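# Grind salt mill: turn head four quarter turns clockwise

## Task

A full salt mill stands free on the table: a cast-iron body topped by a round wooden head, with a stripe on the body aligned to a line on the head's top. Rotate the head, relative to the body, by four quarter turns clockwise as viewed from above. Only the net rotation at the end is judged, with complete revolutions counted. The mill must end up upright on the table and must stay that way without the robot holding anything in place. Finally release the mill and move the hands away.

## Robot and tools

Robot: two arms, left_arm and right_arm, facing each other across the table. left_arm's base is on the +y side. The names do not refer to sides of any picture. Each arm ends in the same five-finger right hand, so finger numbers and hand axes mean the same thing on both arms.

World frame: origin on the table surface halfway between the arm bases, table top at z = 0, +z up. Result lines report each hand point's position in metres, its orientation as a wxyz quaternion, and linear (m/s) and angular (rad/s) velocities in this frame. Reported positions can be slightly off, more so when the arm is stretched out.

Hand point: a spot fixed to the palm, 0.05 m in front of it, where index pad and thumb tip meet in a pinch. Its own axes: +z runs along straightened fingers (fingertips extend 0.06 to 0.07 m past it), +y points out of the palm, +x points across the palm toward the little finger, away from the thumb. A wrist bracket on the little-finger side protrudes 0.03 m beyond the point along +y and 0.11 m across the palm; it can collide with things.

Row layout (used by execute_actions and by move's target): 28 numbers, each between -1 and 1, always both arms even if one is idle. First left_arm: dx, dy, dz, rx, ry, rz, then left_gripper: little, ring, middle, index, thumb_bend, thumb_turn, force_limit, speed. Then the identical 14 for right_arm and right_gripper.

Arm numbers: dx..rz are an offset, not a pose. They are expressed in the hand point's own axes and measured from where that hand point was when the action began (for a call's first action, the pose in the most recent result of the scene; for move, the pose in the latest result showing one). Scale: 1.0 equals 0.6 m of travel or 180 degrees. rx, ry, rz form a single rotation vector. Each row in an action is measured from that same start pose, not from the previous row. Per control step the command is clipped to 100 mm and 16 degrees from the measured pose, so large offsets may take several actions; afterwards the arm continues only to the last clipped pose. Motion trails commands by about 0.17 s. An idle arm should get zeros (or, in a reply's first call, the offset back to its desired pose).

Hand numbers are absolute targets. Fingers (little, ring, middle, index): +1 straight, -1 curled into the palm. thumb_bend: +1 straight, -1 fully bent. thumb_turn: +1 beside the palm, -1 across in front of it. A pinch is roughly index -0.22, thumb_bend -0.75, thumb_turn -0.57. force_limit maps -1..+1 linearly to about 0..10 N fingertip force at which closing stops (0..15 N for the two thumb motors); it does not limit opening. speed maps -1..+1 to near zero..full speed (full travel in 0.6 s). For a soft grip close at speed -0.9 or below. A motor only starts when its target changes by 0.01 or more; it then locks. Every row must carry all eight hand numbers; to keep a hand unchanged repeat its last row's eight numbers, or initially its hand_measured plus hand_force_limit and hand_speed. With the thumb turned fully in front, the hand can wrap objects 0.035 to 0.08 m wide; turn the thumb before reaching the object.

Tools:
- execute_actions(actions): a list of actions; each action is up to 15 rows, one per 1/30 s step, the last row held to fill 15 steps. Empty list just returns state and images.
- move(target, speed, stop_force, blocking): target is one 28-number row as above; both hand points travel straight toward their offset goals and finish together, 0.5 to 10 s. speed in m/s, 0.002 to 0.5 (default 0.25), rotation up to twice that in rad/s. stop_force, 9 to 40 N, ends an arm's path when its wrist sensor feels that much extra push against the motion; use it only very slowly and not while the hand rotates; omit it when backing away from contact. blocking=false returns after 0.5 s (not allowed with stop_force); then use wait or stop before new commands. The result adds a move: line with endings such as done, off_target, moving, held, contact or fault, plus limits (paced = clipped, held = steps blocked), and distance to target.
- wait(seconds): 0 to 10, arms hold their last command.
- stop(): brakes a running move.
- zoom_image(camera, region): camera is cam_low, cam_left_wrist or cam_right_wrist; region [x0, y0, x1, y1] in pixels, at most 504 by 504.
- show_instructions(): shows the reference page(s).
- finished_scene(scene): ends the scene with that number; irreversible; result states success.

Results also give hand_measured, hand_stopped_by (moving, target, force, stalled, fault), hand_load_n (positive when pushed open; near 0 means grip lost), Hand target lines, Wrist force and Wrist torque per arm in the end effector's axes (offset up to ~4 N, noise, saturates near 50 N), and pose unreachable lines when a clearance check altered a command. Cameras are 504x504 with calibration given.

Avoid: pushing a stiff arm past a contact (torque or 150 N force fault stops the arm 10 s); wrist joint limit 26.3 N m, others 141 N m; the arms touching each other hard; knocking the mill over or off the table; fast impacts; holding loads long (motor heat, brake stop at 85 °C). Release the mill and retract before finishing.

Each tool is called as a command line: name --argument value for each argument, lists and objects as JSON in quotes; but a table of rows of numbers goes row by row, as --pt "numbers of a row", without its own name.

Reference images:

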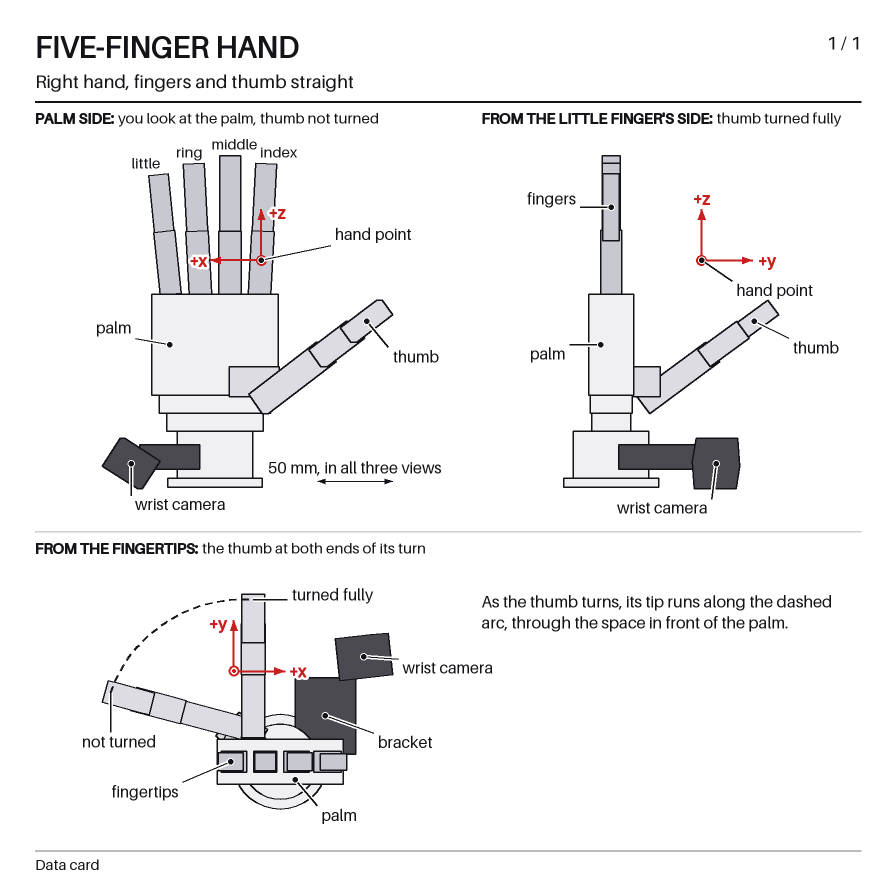

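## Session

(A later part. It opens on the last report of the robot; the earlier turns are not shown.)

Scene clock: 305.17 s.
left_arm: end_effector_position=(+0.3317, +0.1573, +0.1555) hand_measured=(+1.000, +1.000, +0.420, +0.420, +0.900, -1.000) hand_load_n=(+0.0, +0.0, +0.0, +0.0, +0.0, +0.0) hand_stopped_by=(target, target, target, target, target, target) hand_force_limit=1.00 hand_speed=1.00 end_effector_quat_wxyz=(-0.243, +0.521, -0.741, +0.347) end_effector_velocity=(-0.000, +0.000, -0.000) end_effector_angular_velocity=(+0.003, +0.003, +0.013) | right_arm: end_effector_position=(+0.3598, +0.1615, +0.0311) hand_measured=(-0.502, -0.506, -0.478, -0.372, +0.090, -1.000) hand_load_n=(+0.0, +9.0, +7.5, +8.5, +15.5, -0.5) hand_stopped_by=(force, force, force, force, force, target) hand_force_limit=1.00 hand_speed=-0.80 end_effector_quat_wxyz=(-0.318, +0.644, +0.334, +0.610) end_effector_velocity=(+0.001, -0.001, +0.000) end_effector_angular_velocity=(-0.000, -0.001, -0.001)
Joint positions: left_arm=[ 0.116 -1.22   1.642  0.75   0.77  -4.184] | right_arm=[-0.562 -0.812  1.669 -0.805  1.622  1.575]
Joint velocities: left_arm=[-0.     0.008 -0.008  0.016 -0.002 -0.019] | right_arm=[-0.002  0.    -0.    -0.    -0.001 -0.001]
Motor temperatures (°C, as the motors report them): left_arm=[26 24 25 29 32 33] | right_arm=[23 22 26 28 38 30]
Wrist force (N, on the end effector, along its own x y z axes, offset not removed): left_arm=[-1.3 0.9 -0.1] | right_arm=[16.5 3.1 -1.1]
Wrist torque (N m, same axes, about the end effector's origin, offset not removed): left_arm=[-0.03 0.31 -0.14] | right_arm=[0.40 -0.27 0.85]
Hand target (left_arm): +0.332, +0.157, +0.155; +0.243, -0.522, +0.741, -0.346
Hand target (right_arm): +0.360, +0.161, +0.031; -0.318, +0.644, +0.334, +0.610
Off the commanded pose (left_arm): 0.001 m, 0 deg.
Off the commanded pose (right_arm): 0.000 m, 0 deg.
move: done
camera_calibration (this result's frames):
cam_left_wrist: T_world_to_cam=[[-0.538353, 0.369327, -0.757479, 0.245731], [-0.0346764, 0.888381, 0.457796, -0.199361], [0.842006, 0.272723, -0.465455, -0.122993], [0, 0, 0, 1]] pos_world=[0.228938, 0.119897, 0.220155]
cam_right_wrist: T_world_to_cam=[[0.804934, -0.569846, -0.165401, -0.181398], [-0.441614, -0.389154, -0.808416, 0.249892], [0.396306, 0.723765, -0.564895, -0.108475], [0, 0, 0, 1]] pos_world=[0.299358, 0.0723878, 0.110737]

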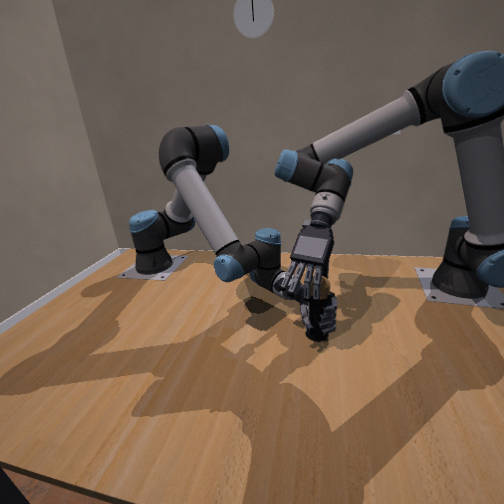

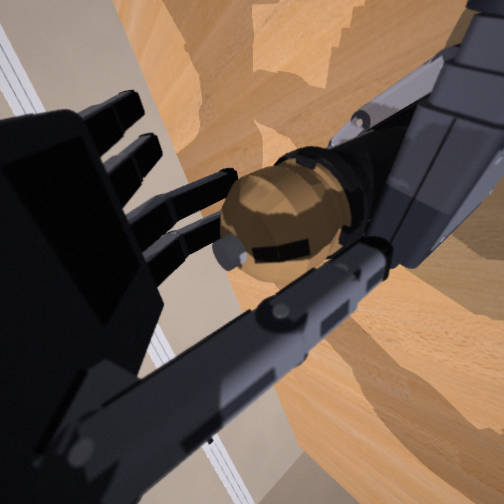

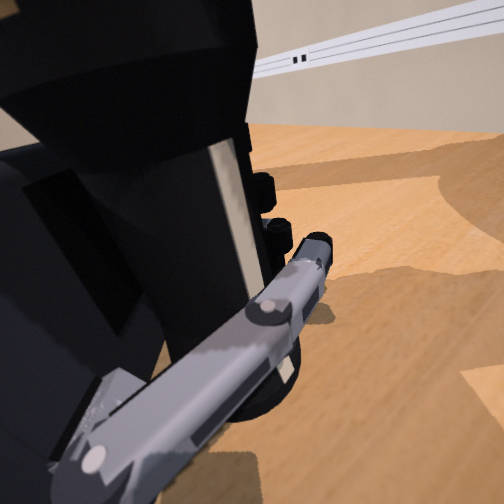

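move --target '[-0.0025,0,0,0,0,0,1,1,-0.2,-0.2,-1,-1,1,-0.5, 0,0,0,0,0,0,-1,-0.97,-0.97,-0.97,-0.97,-1,1,-0.8]'

move --target '[0.0085,-0.0104,0.0124,0,0.1915,0.1607,1,1,-0.25,-0.25,-0.97,-1,1,-0.5, 0,0,0,0,0,0,-1,-0.97,-0.97,-0.97,-0.97,-1,1,-0.8]' --speed 0.35

move --target '[0.008,-0.0099,0.0118,0,0.1915,0.1607,1,1,-0.2,-0.2,-1,-1,1,-0.5, 0,0,0,0,0,0,-1,-0.97,-0.97,-0.97,-0.97,-1,1,-0.8]' --speed 0.35

Scene clock: 314.33 s.
left_arm: end_effector_position=(+0.3322, +0.1587, +0.1555) hand_measured=(+1.000, +1.000, +0.160, +0.132, +0.362, -1.000) hand_load_n=(+0.0, +0.0, +12.0, +15.5, +14.0, +0.5) hand_stopped_by=(target, target, force, force, force, target) hand_force_limit=1.00 hand_speed=-0.50 end_effector_quat_wxyz=(-0.243, +0.521, -0.741, +0.347) end_effector_velocity=(+0.000, -0.000, -0.000) end_effector_angular_velocity=(-0.001, +0.000, +0.000) | right_arm: end_effector_position=(+0.3597, +0.1615, +0.0311) hand_measured=(-0.502, -0.506, -0.478, -0.372, +0.090, -1.000) hand_load_n=(+0.0, +8.5, +7.5, +8.5, +15.5, -2.0) hand_stopped_by=(force, force, force, force, force, target) hand_force_limit=1.00 hand_speed=-0.80 end_effector_quat_wxyz=(-0.318, +0.644, +0.335, +0.610) end_effector_velocity=(+0.000, -0.000, +0.000) end_effector_angular_velocity=(-0.000, -0.001, -0.001)
Joint positions: left_arm=[ 0.117 -1.222  1.645  0.748  0.77  -4.183] | right_arm=[-0.562 -0.812  1.669 -0.805  1.622  1.575]
Joint velocities: left_arm=[ 0.  0. -0. -0.  0. -0.] | right_arm=[-0.    -0.     0.    -0.     0.001 -0.001]
Motor temperatures (°C, as the motors report them): left_arm=[26 24 25 29 32 33] | right_arm=[23 22 26 28 38 30]
Wrist force (N, on the end effector, along its own x y z axes, offset not removed): left_arm=[5.4 -8.4 10.1] | right_arm=[16.0 -12.9 2.9]
Wrist torque (N m, same axes, about the end effector's origin, offset not removed): left_arm=[0.35 0.03 0.03] | right_arm=[-0.15 -0.19 -0.59]
Hand target (left_arm): +0.332, +0.159, +0.155; +0.243, -0.521, +0.741, -0.347
Hand target (right_arm): +0.360, +0.161, +0.031; -0.318, +0.644, +0.334, +0.610
Off the commanded pose (left_arm): 0.000 m, 0 deg.
Off the commanded pose (right_arm): 0.000 m, 0 deg.
move: done
camera_calibration (this result's frames):
cam_left_wrist: T_world_to_cam=[[-0.538385, 0.369362, -0.757439, 0.24546], [-0.0346262, 0.888369, 0.457822, -0.200612], [0.841988, 0.272711, -0.465495, -0.123788], [0, 0, 0, 1]] pos_world=[0.229433, 0.121312, 0.220143]
cam_right_wrist: T_world_to_cam=[[0.804957, -0.569814, -0.1654, -0.181364], [-0.441591, -0.389158, -0.808426, 0.249878], [0.396285, 0.723787, -0.56488, -0.108468], [0, 0, 0, 1]] pos_world=[0.299319, 0.0724058, 0.110739]

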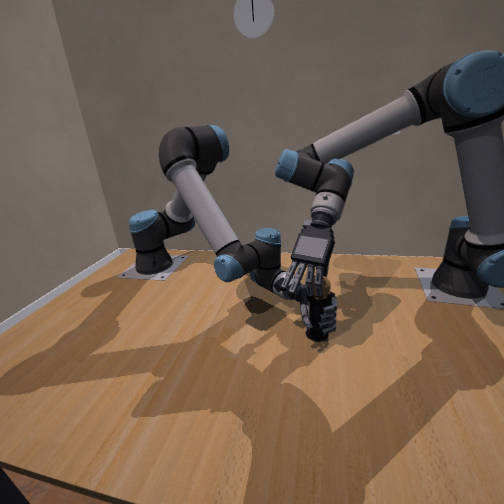

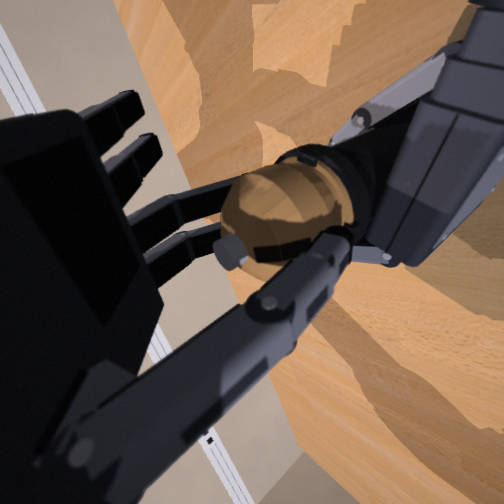

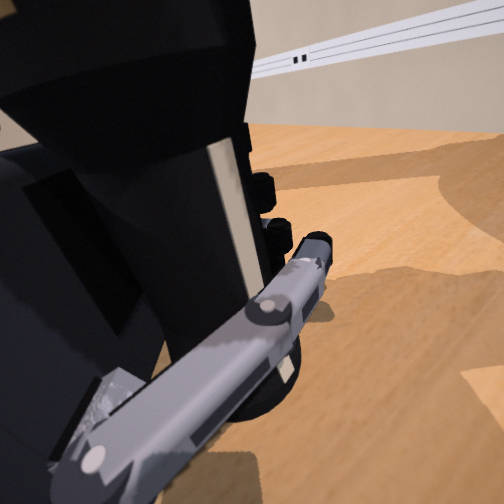

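Scene clock: 316.07 s.
left_arm: end_effector_position=(+0.3395, +0.1508, +0.1551) hand_measured=(+1.000, +1.000, +0.160, +0.132, +0.364, -1.000) hand_load_n=(+0.0, +0.0, +11.5, +9.5, +15.0, -8.0) hand_stopped_by=(target, target, force, force, force, target) hand_force_limit=1.00 hand_speed=-0.50 end_effector_quat_wxyz=(-0.093, +0.199, -0.884, +0.413) end_effector_velocity=(+0.000, -0.000, -0.001) end_effector_angular_velocity=(+0.000, +0.005, -0.014) | right_arm: end_effector_position=(+0.3598, +0.1615, +0.0311) hand_measured=(-0.502, -0.506, -0.478, -0.372, +0.090, -1.000) hand_load_n=(+0.0, +10.0, +8.0, +8.0, +15.0, -2.0) hand_stopped_by=(force, force, force, force, force, target) hand_force_limit=1.00 hand_speed=-0.80 end_effector_quat_wxyz=(-0.318, +0.644, +0.334, +0.610) end_effector_velocity=(+0.001, -0.001, +0.000) end_effector_angular_velocity=(-0.000, +0.000, -0.001)
Joint positions: left_arm=[ 0.325 -1.444  1.827  0.325  1.403 -3.285] | right_arm=[-0.562 -0.812  1.669 -0.805  1.622  1.575]
Joint velocities: left_arm=[ 0.009  0.002 -0.002 -0.001  0.02   0.012] | right_arm=[-0.001 -0.     0.     0.     0.     0.   ]
Motor temperatures (°C, as the motors report them): left_arm=[26 24 25 29 32 33] | right_arm=[23 22 26 28 38 30]
Wrist force (N, on the end effector, along its own x y z axes, offset not removed): left_arm=[4.4 -12.0 -2.4] | right_arm=[15.2 0.2 4.8]
Wrist torque (N m, same axes, about the end effector's origin, offset not removed): left_arm=[-0.12 -0.48 -0.22] | right_arm=[-0.09 -0.66 0.79]
Hand target (left_arm): +0.340, +0.151, +0.155; +0.092, -0.198, +0.884, -0.413
Hand target (right_arm): +0.360, +0.161, +0.031; -0.318, +0.644, +0.335, +0.610
Off the commanded pose (left_arm): 0.000 m, 0 deg.
Off the commanded pose (right_arm): 0.000 m, 0 deg.
move: done
camera_calibration (this result's frames):
cam_left_wrist: T_world_to_cam=[[-0.120395, 0.641903, -0.757275, 0.069007], [0.601763, 0.653889, 0.458597, -0.373971], [0.789549, -0.400487, -0.464998, -0.00873701], [0, 0, 0, 1]] pos_world=[0.240248, 0.196741, 0.219697]
cam_right_wrist: T_world_to_cam=[[0.804894, -0.569903, -0.165399, -0.181398], [-0.441633, -0.38911, -0.808426, 0.249899], [0.396366, 0.723743, -0.564881, -0.108488], [0, 0, 0, 1]] pos_world=[0.299371, 0.0723769, 0.110739]

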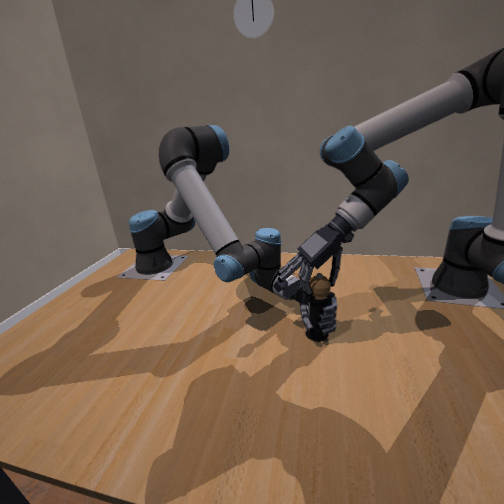

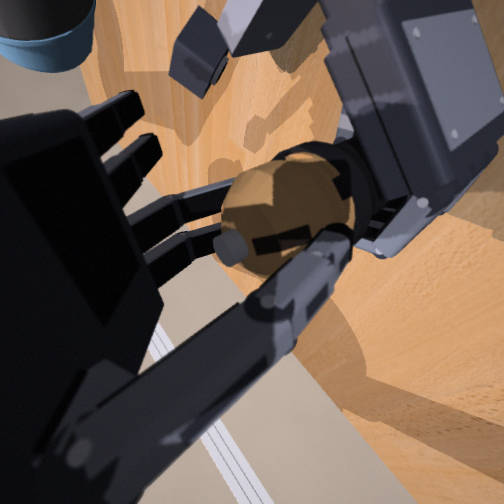

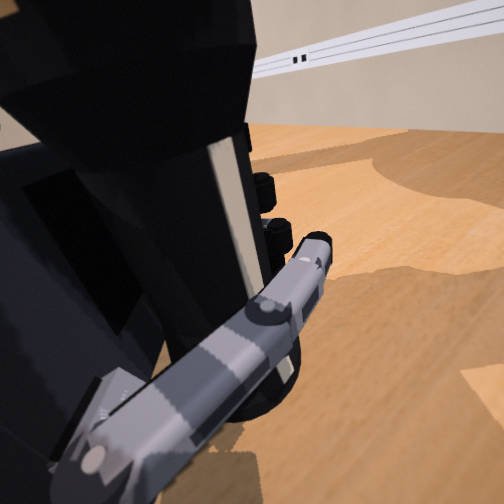

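Scene clock: 317.83 s.
left_arm: end_effector_position=(+0.3390, +0.1402, +0.1550) hand_measured=(+1.000, +1.000, +0.160, +0.128, +0.364, -1.000) hand_load_n=(+0.0, +0.0, +14.5, +9.0, +13.5, -6.0) hand_stopped_by=(target, target, force, force, force, target) hand_force_limit=1.00 hand_speed=-0.50 end_effector_quat_wxyz=(-0.072, +0.154, +0.893, -0.417) end_effector_velocity=(+0.000, +0.000, -0.000) end_effector_angular_velocity=(+0.005, +0.001, -0.013) | right_arm: end_effector_position=(+0.3598, +0.1615, +0.0311) hand_measured=(-0.502, -0.506, -0.478, -0.372, +0.090, -1.000) hand_load_n=(+0.0, +11.5, +8.5, +8.0, +15.0, -3.0) hand_stopped_by=(force, force, force, force, force, target) hand_force_limit=1.00 hand_speed=-0.80 end_effector_quat_wxyz=(-0.318, +0.644, +0.334, +0.610) end_effector_velocity=(+0.000, -0.000, +0.001) end_effector_angular_velocity=(+0.002, -0.000, -0.001)
Joint positions: left_arm=[ 0.623 -1.258  1.634  0.533  2.192 -2.5  ] | right_arm=[-0.562 -0.812  1.669 -0.805  1.622  1.575]
Joint velocities: left_arm=[ 0.004  0.009 -0.01   0.016  0.01   0.018] | right_arm=[-0.    -0.    -0.    -0.001  0.001  0.001]
Motor temperatures (°C, as the motors report them): left_arm=[26 24 25 29 32 33] | right_arm=[23 22 26 28 38 30]
Wrist force (N, on the end effector, along its own x y z axes, offset not removed): left_arm=[1.3 -6.2 8.1] | right_arm=[11.4 -1.4 13.6]
Wrist torque (N m, same axes, about the end effector's origin, offset not removed): left_arm=[0.62 -0.44 -0.16] | right_arm=[-0.49 -0.78 0.58]
Hand target (left_arm): +0.339, +0.140, +0.155; -0.072, +0.154, +0.893, -0.417
Hand target (right_arm): +0.360, +0.161, +0.031; -0.318, +0.644, +0.334, +0.610
Off the commanded pose (left_arm): 0.000 m, 0 deg.
Off the commanded pose (right_arm): 0.000 m, 0 deg.
move: done
camera_calibration (this result's frames):
cam_left_wrist: T_world_to_cam=[[0.368473, 0.539094, -0.757368, -0.0756678], [0.887525, 0.0384354, 0.459155, -0.377411], [0.276637, -0.841368, -0.464296, 0.223015], [0, 0, 0, 1]] pos_world=[0.301149, 0.242935, 0.219527]
cam_right_wrist: T_world_to_cam=[[0.804901, -0.569892, -0.1654, -0.181399], [-0.441624, -0.389108, -0.808432, 0.249899], [0.39636, 0.723753, -0.564872, -0.108489], [0, 0, 0, 1]] pos_world=[0.29937, 0.0723791, 0.11074]

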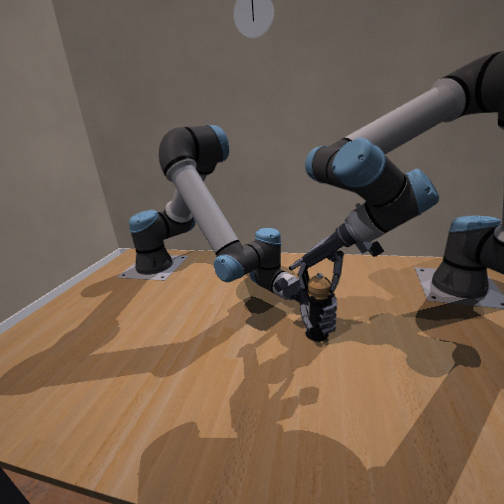

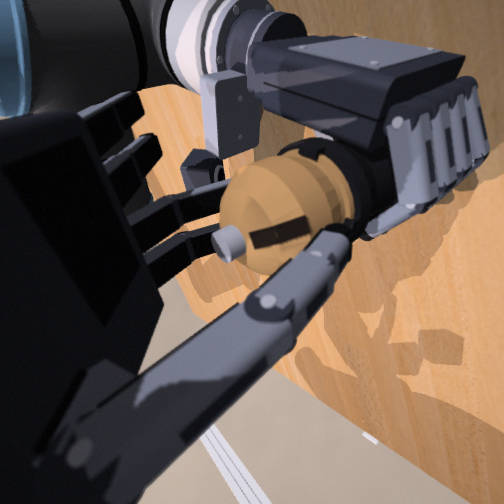

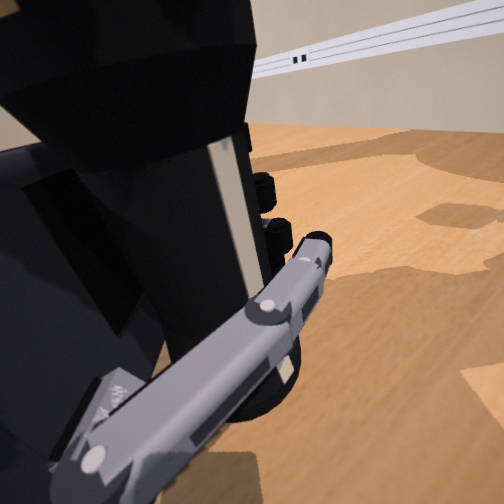

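move --target '[0.014,-0.0098,0.0116,0,0.2128,0.1786,1,1,-0.25,-0.25,-0.97,-1,1,-0.5, 0,0,0,0,0,0,-1,-0.97,-0.97,-0.97,-0.97,-1,1,-0.8]' --speed 0.35

move --target '[0.0355,0.0131,-0.0156,0,-0.596,-0.5,1,1,0.42,0.42,0.9,-1,1,1, 0,0,0,0,0,0,-1,-0.97,-0.97,-0.97,-0.97,-1,1,-0.8]' --speed 0.45

move --target '[0,0,0,0,0,0,1,1,-0.2,-0.2,-1,-1,1,-0.3, 0,0,0,0,0,0,-1,-0.97,-0.97,-0.97,-0.97,-1,1,-0.8]'

move --target '[0.0095,-0.0104,0.0124,0,0.1915,0.1607,1,1,-0.25,-0.25,-0.97,-1,1,-0.5, 0,0,0,0,0,0,-1,-0.97,-0.97,-0.97,-0.97,-1,1,-0.8]' --speed 0.35

move --target '[0.009,-0.0092,0.011,0,0.1915,0.1607,1,1,-0.2,-0.2,-1,-1,1,-0.5, 0,0,0,0,0,0,-1,-0.97,-0.97,-0.97,-0.97,-1,1,-0.8]' --speed 0.35

zoom_image --camera "cam_low" --region '[280, 260, 360, 340]'

Scene clock: 339.07 s.
left_arm: end_effector_position=(+0.3279, +0.1345, +0.1552) hand_measured=(+1.000, +1.000, +0.160, +0.120, +0.364, -1.000) hand_load_n=(+0.0, +0.0, +13.5, +13.0, +13.5, -3.0) hand_stopped_by=(target, target, force, force, force, target) hand_force_limit=1.00 hand_speed=-0.50 end_effector_quat_wxyz=(-0.240, +0.517, +0.744, -0.348) end_effector_velocity=(+0.000, +0.000, -0.000) end_effector_angular_velocity=(+0.002, +0.002, -0.014) | right_arm: end_effector_position=(+0.3598, +0.1615, +0.0311) hand_measured=(-0.502, -0.506, -0.478, -0.372, +0.090, -1.000) hand_load_n=(+0.0, +14.5, +10.0, +8.0, +14.5, -4.0) hand_stopped_by=(force, force, force, force, force, target) hand_force_limit=1.00 hand_speed=-0.80 end_effector_quat_wxyz=(-0.318, +0.644, +0.334, +0.610) end_effector_velocity=(+0.001, -0.000, +0.000) end_effector_angular_velocity=(+0.001, -0.001, -0.001)
Joint positions: left_arm=[ 0.71  -0.851  1.238  1.47   2.408 -1.191] | right_arm=[-0.562 -0.812  1.669 -0.805  1.622  1.575]
Joint velocities: left_arm=[ 0.001  0.007 -0.008  0.019 -0.004  0.021] | right_arm=[-0.001  0.     0.    -0.002  0.    -0.   ]
Motor temperatures (°C, as the motors report them): left_arm=[26 24 25 29 32 33] | right_arm=[23 22 26 28 38 30]
Wrist force (N, on the end effector, along its own x y z axes, offset not removed): left_arm=[-11.1 -11.2 4.6] | right_arm=[11.2 -3.1 20.9]
Wrist torque (N m, same axes, about the end effector's origin, offset not removed): left_arm=[0.35 0.05 -0.29] | right_arm=[-0.85 -1.15 0.81]
Hand target (left_arm): +0.328, +0.134, +0.155; -0.241, +0.518, +0.744, -0.348
Hand target (right_arm): +0.360, +0.161, +0.031; -0.318, +0.644, +0.334, +0.610
Off the commanded pose (left_arm): 0.000 m, 0 deg.
Off the commanded pose (right_arm): 0.000 m, 0 deg.
move: done
camera_calibration (this result's frames):
cam_left_wrist: T_world_to_cam=[[0.651272, 0.0635715, -0.756176, -0.097295], [0.599143, -0.654611, 0.460991, -0.179984], [-0.465695, -0.753288, -0.464418, 0.452929], [0, 0, 0, 1]] pos_world=[0.382128, 0.229553, 0.219747]
cam_right_wrist: T_world_to_cam=[[0.804893, -0.569903, -0.165399, -0.181398], [-0.441634, -0.38911, -0.808426, 0.249899], [0.396366, 0.723743, -0.564881, -0.108489], [0, 0, 0, 1]] pos_world=[0.299371, 0.0723769, 0.110739]

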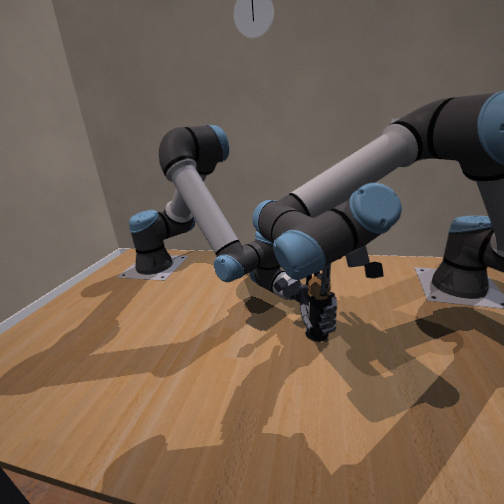

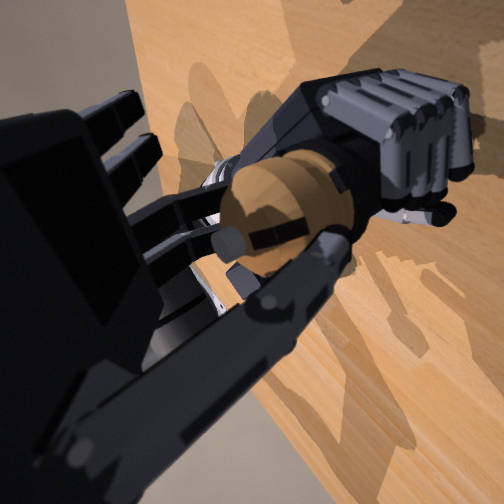

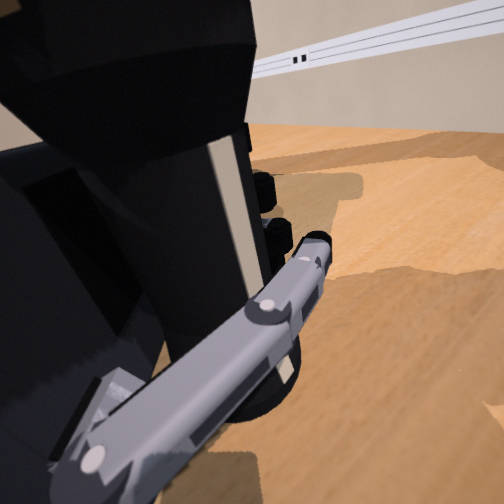

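Scene clock: 342.50 s.
left_arm: end_effector_position=(+0.3322, +0.1586, +0.1557) hand_measured=(+1.000, +1.000, +0.420, +0.420, +0.900, -1.000) hand_load_n=(+0.0, +0.0, +0.0, +0.0, +0.0, +0.0) hand_stopped_by=(target, target, target, target, target, target) hand_force_limit=1.00 hand_speed=1.00 end_effector_quat_wxyz=(-0.244, +0.523, -0.739, +0.347) end_effector_velocity=(+0.000, +0.001, -0.000) end_effector_angular_velocity=(+0.005, +0.003, +0.016) | right_arm: end_effector_position=(+0.3598, +0.1615, +0.0311) hand_measured=(-0.502, -0.506, -0.478, -0.372, +0.090, -1.000) hand_load_n=(+0.0, +8.5, +7.5, +8.0, +16.0, -1.0) hand_stopped_by=(force, force, force, force, force, target) hand_force_limit=1.00 hand_speed=-0.80 end_effector_quat_wxyz=(-0.318, +0.644, +0.334, +0.610) end_effector_velocity=(-0.001, +0.001, +0.000) end_effector_angular_velocity=(+0.000, -0.000, +0.003)
Joint positions: left_arm=[ 0.116 -1.222  1.645  0.75   0.767 -4.188] | right_arm=[-0.562 -0.812  1.669 -0.805  1.622  1.575]
Joint velocities: left_arm=[ 0.001  0.01  -0.009  0.019 -0.003 -0.021] | right_arm=[ 0.001 -0.    -0.     0.    -0.001 -0.   ]
Motor temperatures (°C, as the motors report them): left_arm=[26 24 25 29 32 33] | right_arm=[23 22 26 28 38 30]
Wrist force (N, on the end effector, along its own x y z axes, offset not removed): left_arm=[0.4 0.4 0.7] | right_arm=[17.3 0.8 -5.0]
Wrist torque (N m, same axes, about the end effector's origin, offset not removed): left_arm=[-0.09 0.06 -0.07] | right_arm=[0.40 -0.48 0.99]
Hand target (left_arm): +0.332, +0.159, +0.156; +0.244, -0.523, +0.739, -0.347
Hand target (right_arm): +0.360, +0.161, +0.031; -0.318, +0.644, +0.334, +0.610
Off the commanded pose (left_arm): 0.001 m, 0 deg.
Off the commanded pose (right_arm): 0.000 m, 0 deg.
move: done
camera_calibration (this result's frames):
cam_left_wrist: T_world_to_cam=[[-0.538426, 0.366187, -0.758949, 0.246372], [-0.0385758, 0.888991, 0.456298, -0.199136], [0.841789, 0.27496, -0.46453, -0.124061], [0, 0, 0, 1]] pos_world=[0.229404, 0.120923, 0.220219]
cam_right_wrist: T_world_to_cam=[[0.804892, -0.569905, -0.165399, -0.181398], [-0.441634, -0.389109, -0.808426, 0.249899], [0.396368, 0.723742, -0.564881, -0.108489], [0, 0, 0, 1]] pos_world=[0.299371, 0.0723765, 0.110739]

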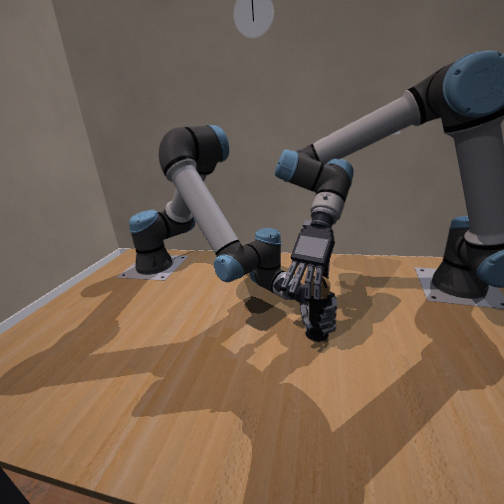

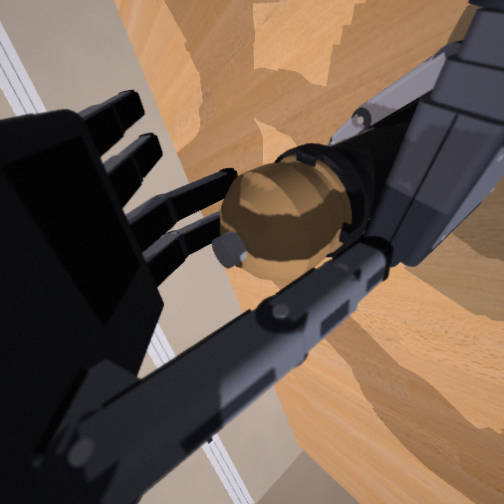

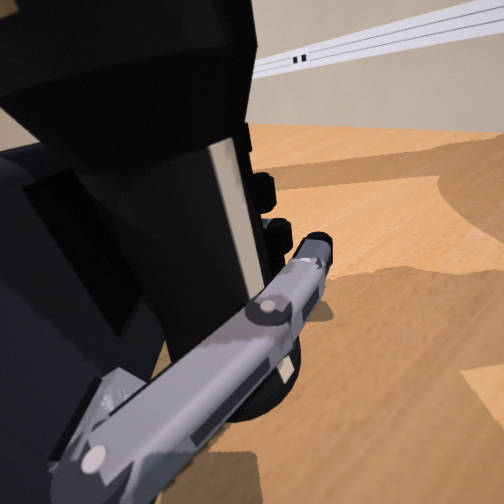

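Scene clock: 343.57 s.
left_arm: end_effector_position=(+0.3322, +0.1586, +0.1557) hand_measured=(+1.000, +1.000, +0.160, +0.128, +0.360, -1.000) hand_load_n=(+0.0, +0.0, +11.5, +16.0, +14.5, +0.5) hand_stopped_by=(target, target, force, force, force, target) hand_force_limit=1.00 hand_speed=-0.30 end_effector_quat_wxyz=(-0.244, +0.523, -0.739, +0.347) end_effector_velocity=(-0.000, +0.000, -0.000) end_effector_angular_velocity=(-0.000, +0.000, +0.000) | right_arm: end_effector_position=(+0.3597, +0.1615, +0.0311) hand_measured=(-0.502, -0.506, -0.478, -0.372, +0.090, -1.000) hand_load_n=(+0.0, +7.5, +7.0, +8.5, +15.5, -1.5) hand_stopped_by=(force, force, force, force, force, target) hand_force_limit=1.00 hand_speed=-0.80 end_effector_quat_wxyz=(-0.318, +0.644, +0.334, +0.610) end_effector_velocity=(+0.000, -0.000, -0.000) end_effector_angular_velocity=(+0.000, +0.001, -0.000)
Joint positions: left_arm=[ 0.116 -1.222  1.645  0.75   0.767 -4.188] | right_arm=[-0.562 -0.812  1.669 -0.805  1.622  1.575]
Joint velocities: left_arm=[-0.     0.     0.     0.    -0.    -0.001] | right_arm=[-0.001 -0.    -0.     0.001 -0.     0.001]
Motor temperatures (°C, as the motors report them): left_arm=[26 24 25 29 32 33] | right_arm=[23 22 26 28 38 30]
Wrist force (N, on the end effector, along its own x y z axes, offset not removed): left_arm=[-1.5 -8.9 11.0] | right_arm=[19.6 -11.9 -4.8]
Wrist torque (N m, same axes, about the end effector's origin, offset not removed): left_arm=[0.23 0.25 -0.31] | right_arm=[-0.07 -0.20 -0.23]
Hand target (left_arm): +0.332, +0.159, +0.156; +0.244, -0.523, +0.739, -0.347
Hand target (right_arm): +0.360, +0.161, +0.031; -0.318, +0.644, +0.334, +0.610
Off the commanded pose (left_arm): 0.000 m, 0 deg.
Off the commanded pose (right_arm): 0.000 m, 0 deg.
move: done
camera_calibration (this result's frames):
cam_left_wrist: T_world_to_cam=[[-0.538484, 0.366161, -0.758921, 0.246382], [-0.0385631, 0.888999, 0.456283, -0.199137], [0.841753, 0.274967, -0.464592, -0.124052], [0, 0, 0, 1]] pos_world=[0.229415, 0.120928, 0.220214]
cam_right_wrist: T_world_to_cam=[[0.804919, -0.569868, -0.165397, -0.181358], [-0.441615, -0.389131, -0.808427, 0.249882], [0.396335, 0.72376, -0.564881, -0.108476], [0, 0, 0, 1]] pos_world=[0.299323, 0.0723976, 0.110739]

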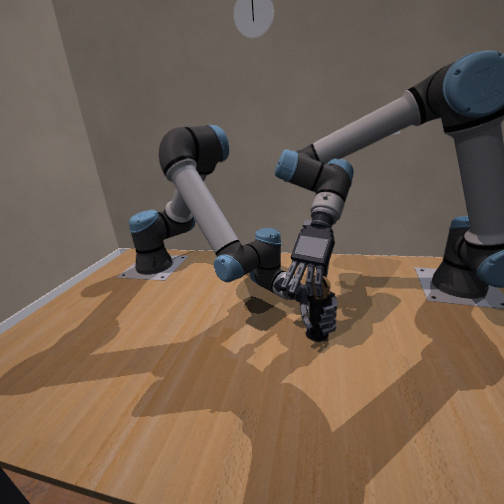

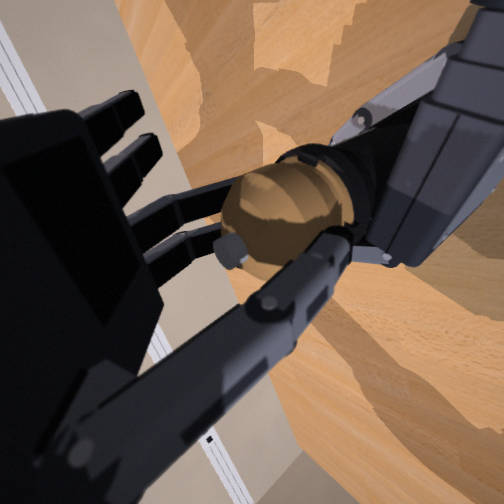

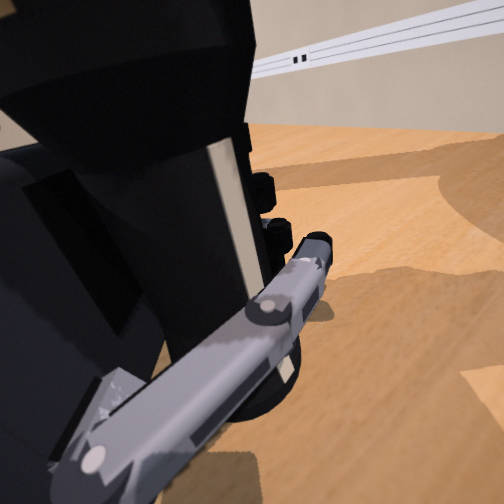

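Scene clock: 345.30 s.
left_arm: end_effector_position=(+0.3393, +0.1501, +0.1553) hand_measured=(+1.000, +1.000, +0.160, +0.128, +0.364, -1.000) hand_load_n=(+0.0, +0.0, +9.5, +10.5, +17.5, -8.5) hand_stopped_by=(target, target, force, force, force, target) hand_force_limit=1.00 hand_speed=-0.50 end_effector_quat_wxyz=(-0.094, +0.200, -0.883, +0.414) end_effector_velocity=(+0.000, -0.000, -0.001) end_effector_angular_velocity=(+0.001, +0.004, -0.015) | right_arm: end_effector_position=(+0.3598, +0.1614, +0.0311) hand_measured=(-0.502, -0.508, -0.478, -0.372, +0.090, -1.000) hand_load_n=(+0.0, +10.5, +8.0, +8.0, +15.5, -2.0) hand_stopped_by=(force, force, force, force, force, target) hand_force_limit=1.00 hand_speed=-0.80 end_effector_quat_wxyz=(-0.318, +0.644, +0.334, +0.610) end_effector_velocity=(+0.000, -0.001, -0.001) end_effector_angular_velocity=(-0.002, +0.002, -0.002)
Joint positions: left_arm=[ 0.322 -1.444  1.827  0.324  1.397 -3.288] | right_arm=[-0.562 -0.812  1.669 -0.805  1.622  1.575]
Joint velocities: left_arm=[ 0.009  0.002 -0.002 -0.     0.02   0.013] | right_arm=[-0.     0.    -0.     0.002  0.002  0.001]
Motor temperatures (°C, as the motors report them): left_arm=[26 24 25 29 32 33] | right_arm=[23 22 26 28 38 30]
Wrist force (N, on the end effector, along its own x y z axes, offset not removed): left_arm=[2.8 -10.5 -6.5] | right_arm=[13.5 2.0 3.7]
Wrist torque (N m, same axes, about the end effector's origin, offset not removed): left_arm=[-0.07 0.03 -0.50] | right_arm=[-0.25 -0.53 0.98]
Hand target (left_arm): +0.339, +0.150, +0.155; +0.093, -0.200, +0.883, -0.414
Hand target (right_arm): +0.360, +0.161, +0.031; -0.318, +0.644, +0.334, +0.610
Off the commanded pose (left_arm): 0.000 m, 0 deg.
Off the commanded pose (right_arm): 0.000 m, 0 deg.
move: done
camera_calibration (this result's frames):
cam_left_wrist: T_world_to_cam=[[-0.121474, 0.640195, -0.758547, 0.0703852], [0.598649, 0.656825, 0.458476, -0.372873], [0.791747, -0.39841, -0.46304, -0.0100927], [0, 0, 0, 1]] pos_world=[0.239761, 0.195831, 0.219671]
cam_right_wrist: T_world_to_cam=[[0.804842, -0.569977, -0.165395, -0.181399], [-0.441666, -0.389072, -0.808427, 0.249908], [0.396434, 0.723706, -0.564881, -0.108501], [0, 0, 0, 1]] pos_world=[0.299387, 0.0723619, 0.110739]

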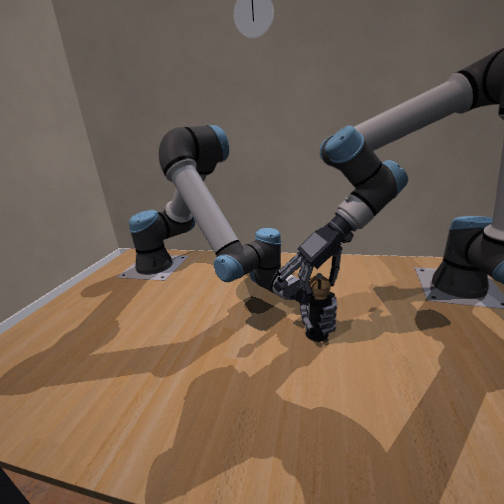

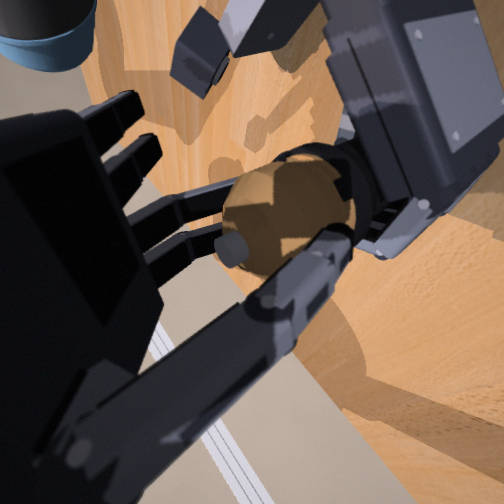

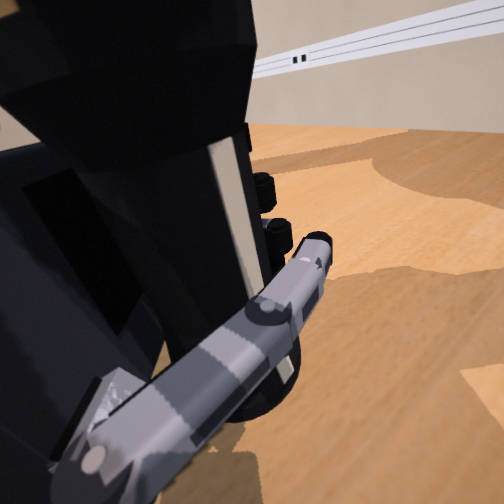

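Scene clock: 347.07 s.
left_arm: end_effector_position=(+0.3380, +0.1399, +0.1552) hand_measured=(+1.000, +1.000, +0.158, +0.128, +0.364, -1.000) hand_load_n=(+0.0, +0.0, +13.5, +9.0, +16.0, -8.0) hand_stopped_by=(target, target, force, force, force, target) hand_force_limit=1.00 hand_speed=-0.50 end_effector_quat_wxyz=(-0.070, +0.153, +0.893, -0.418) end_effector_velocity=(+0.000, -0.000, -0.000) end_effector_angular_velocity=(+0.004, +0.001, -0.014) | right_arm: end_effector_position=(+0.3598, +0.1614, +0.0311) hand_measured=(-0.502, -0.508, -0.478, -0.372, +0.090, -1.000) hand_load_n=(+0.0, +11.0, +8.5, +8.0, +15.0, -2.5) hand_stopped_by=(force, force, force, force, force, target) hand_force_limit=1.00 hand_speed=-0.80 end_effector_quat_wxyz=(-0.318, +0.644, +0.334, +0.610) end_effector_velocity=(+0.000, -0.000, -0.000) end_effector_angular_velocity=(+0.001, -0.001, -0.001)
Joint positions: left_arm=[ 0.619 -1.262  1.638  0.526  2.187 -2.507] | right_arm=[-0.562 -0.812  1.669 -0.805  1.622  1.575]
Joint velocities: left_arm=[ 0.004  0.009 -0.01   0.015  0.01   0.018] | right_arm=[-0.     0.001  0.    -0.002  0.001 -0.   ]
Motor temperatures (°C, as the motors report them): left_arm=[26 24 25 29 32 33] | right_arm=[23 22 26 28 38 30]
Wrist force (N, on the end effector, along its own x y z axes, offset not removed): left_arm=[5.3 -5.6 3.5] | right_arm=[11.4 2.0 8.4]
Wrist torque (N m, same axes, about the end effector's origin, offset not removed): left_arm=[0.38 -0.35 -0.11] | right_arm=[-0.28 -0.53 0.97]
Hand target (left_arm): +0.338, +0.140, +0.155; -0.071, +0.153, +0.893, -0.418
Hand target (right_arm): +0.360, +0.161, +0.031; -0.318, +0.644, +0.334, +0.610
Off the commanded pose (left_arm): 0.000 m, 0 deg.
Off the commanded pose (right_arm): 0.000 m, 0 deg.
move: done
camera_calibration (this result's frames):
cam_left_wrist: T_world_to_cam=[[0.36776, 0.539152, -0.757673, -0.0746721], [0.886632, 0.0424033, 0.460528, -0.377081], [0.280422, -0.84114, -0.462435, 0.221499], [0, 0, 0, 1]] pos_world=[0.29968, 0.242561, 0.219508]
cam_right_wrist: T_world_to_cam=[[0.804844, -0.569974, -0.165396, -0.181399], [-0.441665, -0.389073, -0.808427, 0.249908], [0.396431, 0.723707, -0.564881, -0.108501], [0, 0, 0, 1]] pos_world=[0.299387, 0.0723625, 0.110739]

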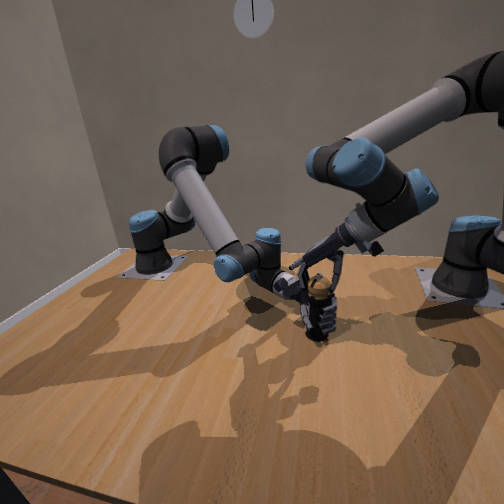

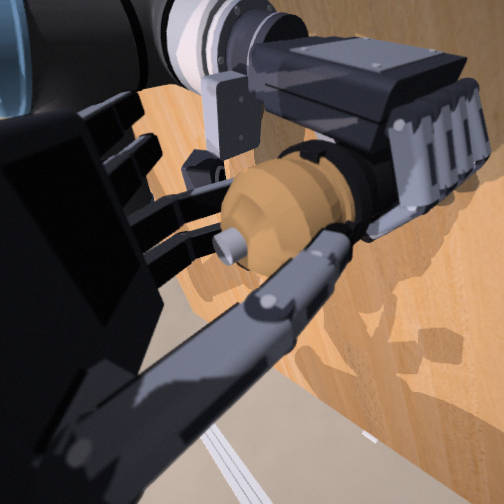

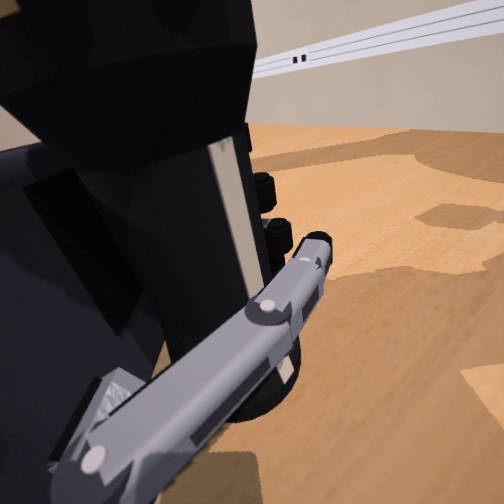

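Region (280, 260, 360, 340) of cam_low's 504x504 image, scaled by 6.300, with more detail than that image has.

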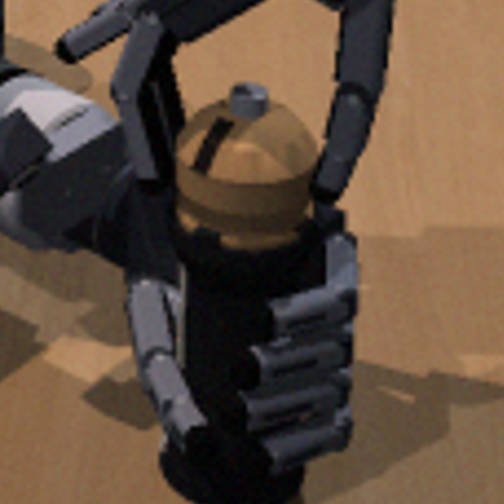

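move --target '[0.0058,-0.0066,0.0079,0,0.1277,0.1071,1,1,-0.25,-0.25,-0.97,-1,1,-0.5, 0,0,0,0,0,0,-1,-0.97,-0.97,-0.97,-0.97,-1,1,-0.8]' --speed 0.35

zoom_image --camera "cam_low" --region '[280, 260, 360, 340]'

Scene clock: 355.73 s.
left_arm: end_effector_position=(+0.3326, +0.1352, +0.1553) hand_measured=(+1.000, +1.000, +0.158, +0.122, +0.364, -1.000) hand_load_n=(+0.0, +0.0, +14.0, +12.0, +15.0, -7.5) hand_stopped_by=(target, target, force, force, force, target) hand_force_limit=1.00 hand_speed=-0.50 end_effector_quat_wxyz=(-0.175, +0.378, +0.823, -0.385) end_effector_velocity=(-0.000, +0.000, -0.000) end_effector_angular_velocity=(+0.006, +0.002, -0.014) | right_arm: end_effector_position=(+0.3598, +0.1614, +0.0311) hand_measured=(-0.502, -0.508, -0.478, -0.372, +0.090, -1.000) hand_load_n=(+0.0, +12.0, +9.0, +8.0, +15.0, -2.5) hand_stopped_by=(force, force, force, force, force, target) hand_force_limit=1.00 hand_speed=-0.80 end_effector_quat_wxyz=(-0.318, +0.644, +0.334, +0.610) end_effector_velocity=(-0.000, +0.000, +0.001) end_effector_angular_velocity=(+0.001, -0.001, -0.001)
Joint positions: left_arm=[ 0.705 -1.002  1.382  1.059  2.438 -1.738] | right_arm=[-0.562 -0.812  1.669 -0.805  1.622  1.575]
Joint velocities: left_arm=[ 0.001  0.01  -0.01   0.024  0.001  0.024] | right_arm=[ 0.001 -0.001 -0.     0.     0.002 -0.   ]
Motor temperatures (°C, as the motors report them): left_arm=[26 24 25 29 32 33] | right_arm=[23 22 26 28 38 30]
Wrist force (N, on the end effector, along its own x y z axes, offset not removed): left_arm=[2.0 -7.9 8.9] | right_arm=[9.9 3.8 14.3]
Wrist torque (N m, same axes, about the end effector's origin, offset not removed): left_arm=[0.69 -0.41 -0.29] | right_arm=[-0.25 -0.74 1.18]
Hand target (left_arm): +0.333, +0.135, +0.155; -0.175, +0.379, +0.823, -0.385
Hand target (right_arm): +0.360, +0.161, +0.031; -0.318, +0.644, +0.334, +0.610
Off the commanded pose (left_arm): 0.000 m, 0 deg.
Off the commanded pose (right_arm): 0.000 m, 0 deg.
move: done
camera_calibration (this result's frames):
cam_left_wrist: T_world_to_cam=[[0.589417, 0.283586, -0.756417, -0.109435], [0.788469, -0.405722, 0.462284, -0.279187], [-0.175798, -0.868889, -0.462738, 0.374634], [0, 0, 0, 1]] pos_world=[0.350493, 0.243277, 0.219642]
cam_right_wrist: T_world_to_cam=[[0.804838, -0.569983, -0.165395, -0.181399], [-0.441669, -0.389069, -0.808427, 0.249909], [0.396439, 0.723703, -0.564881, -0.108502], [0, 0, 0, 1]] pos_world=[0.299388, 0.072361, 0.110739]

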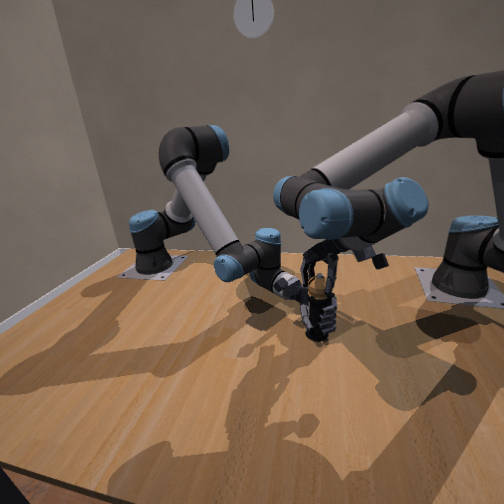

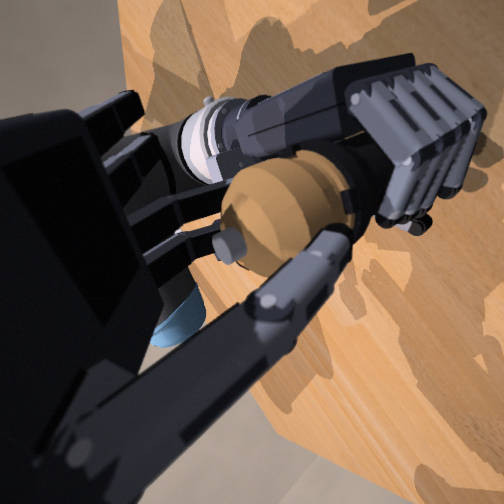

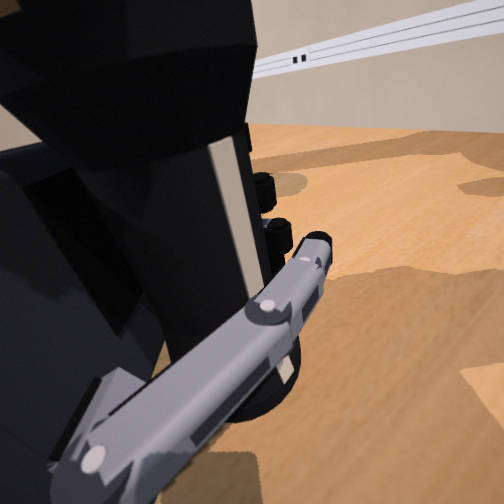

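Region (280, 260, 360, 340) of cam_low's 504x504 image, scaled by 6.300, with more detail than that image has.

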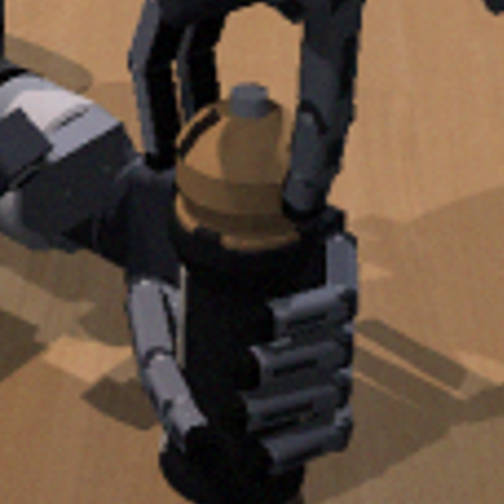

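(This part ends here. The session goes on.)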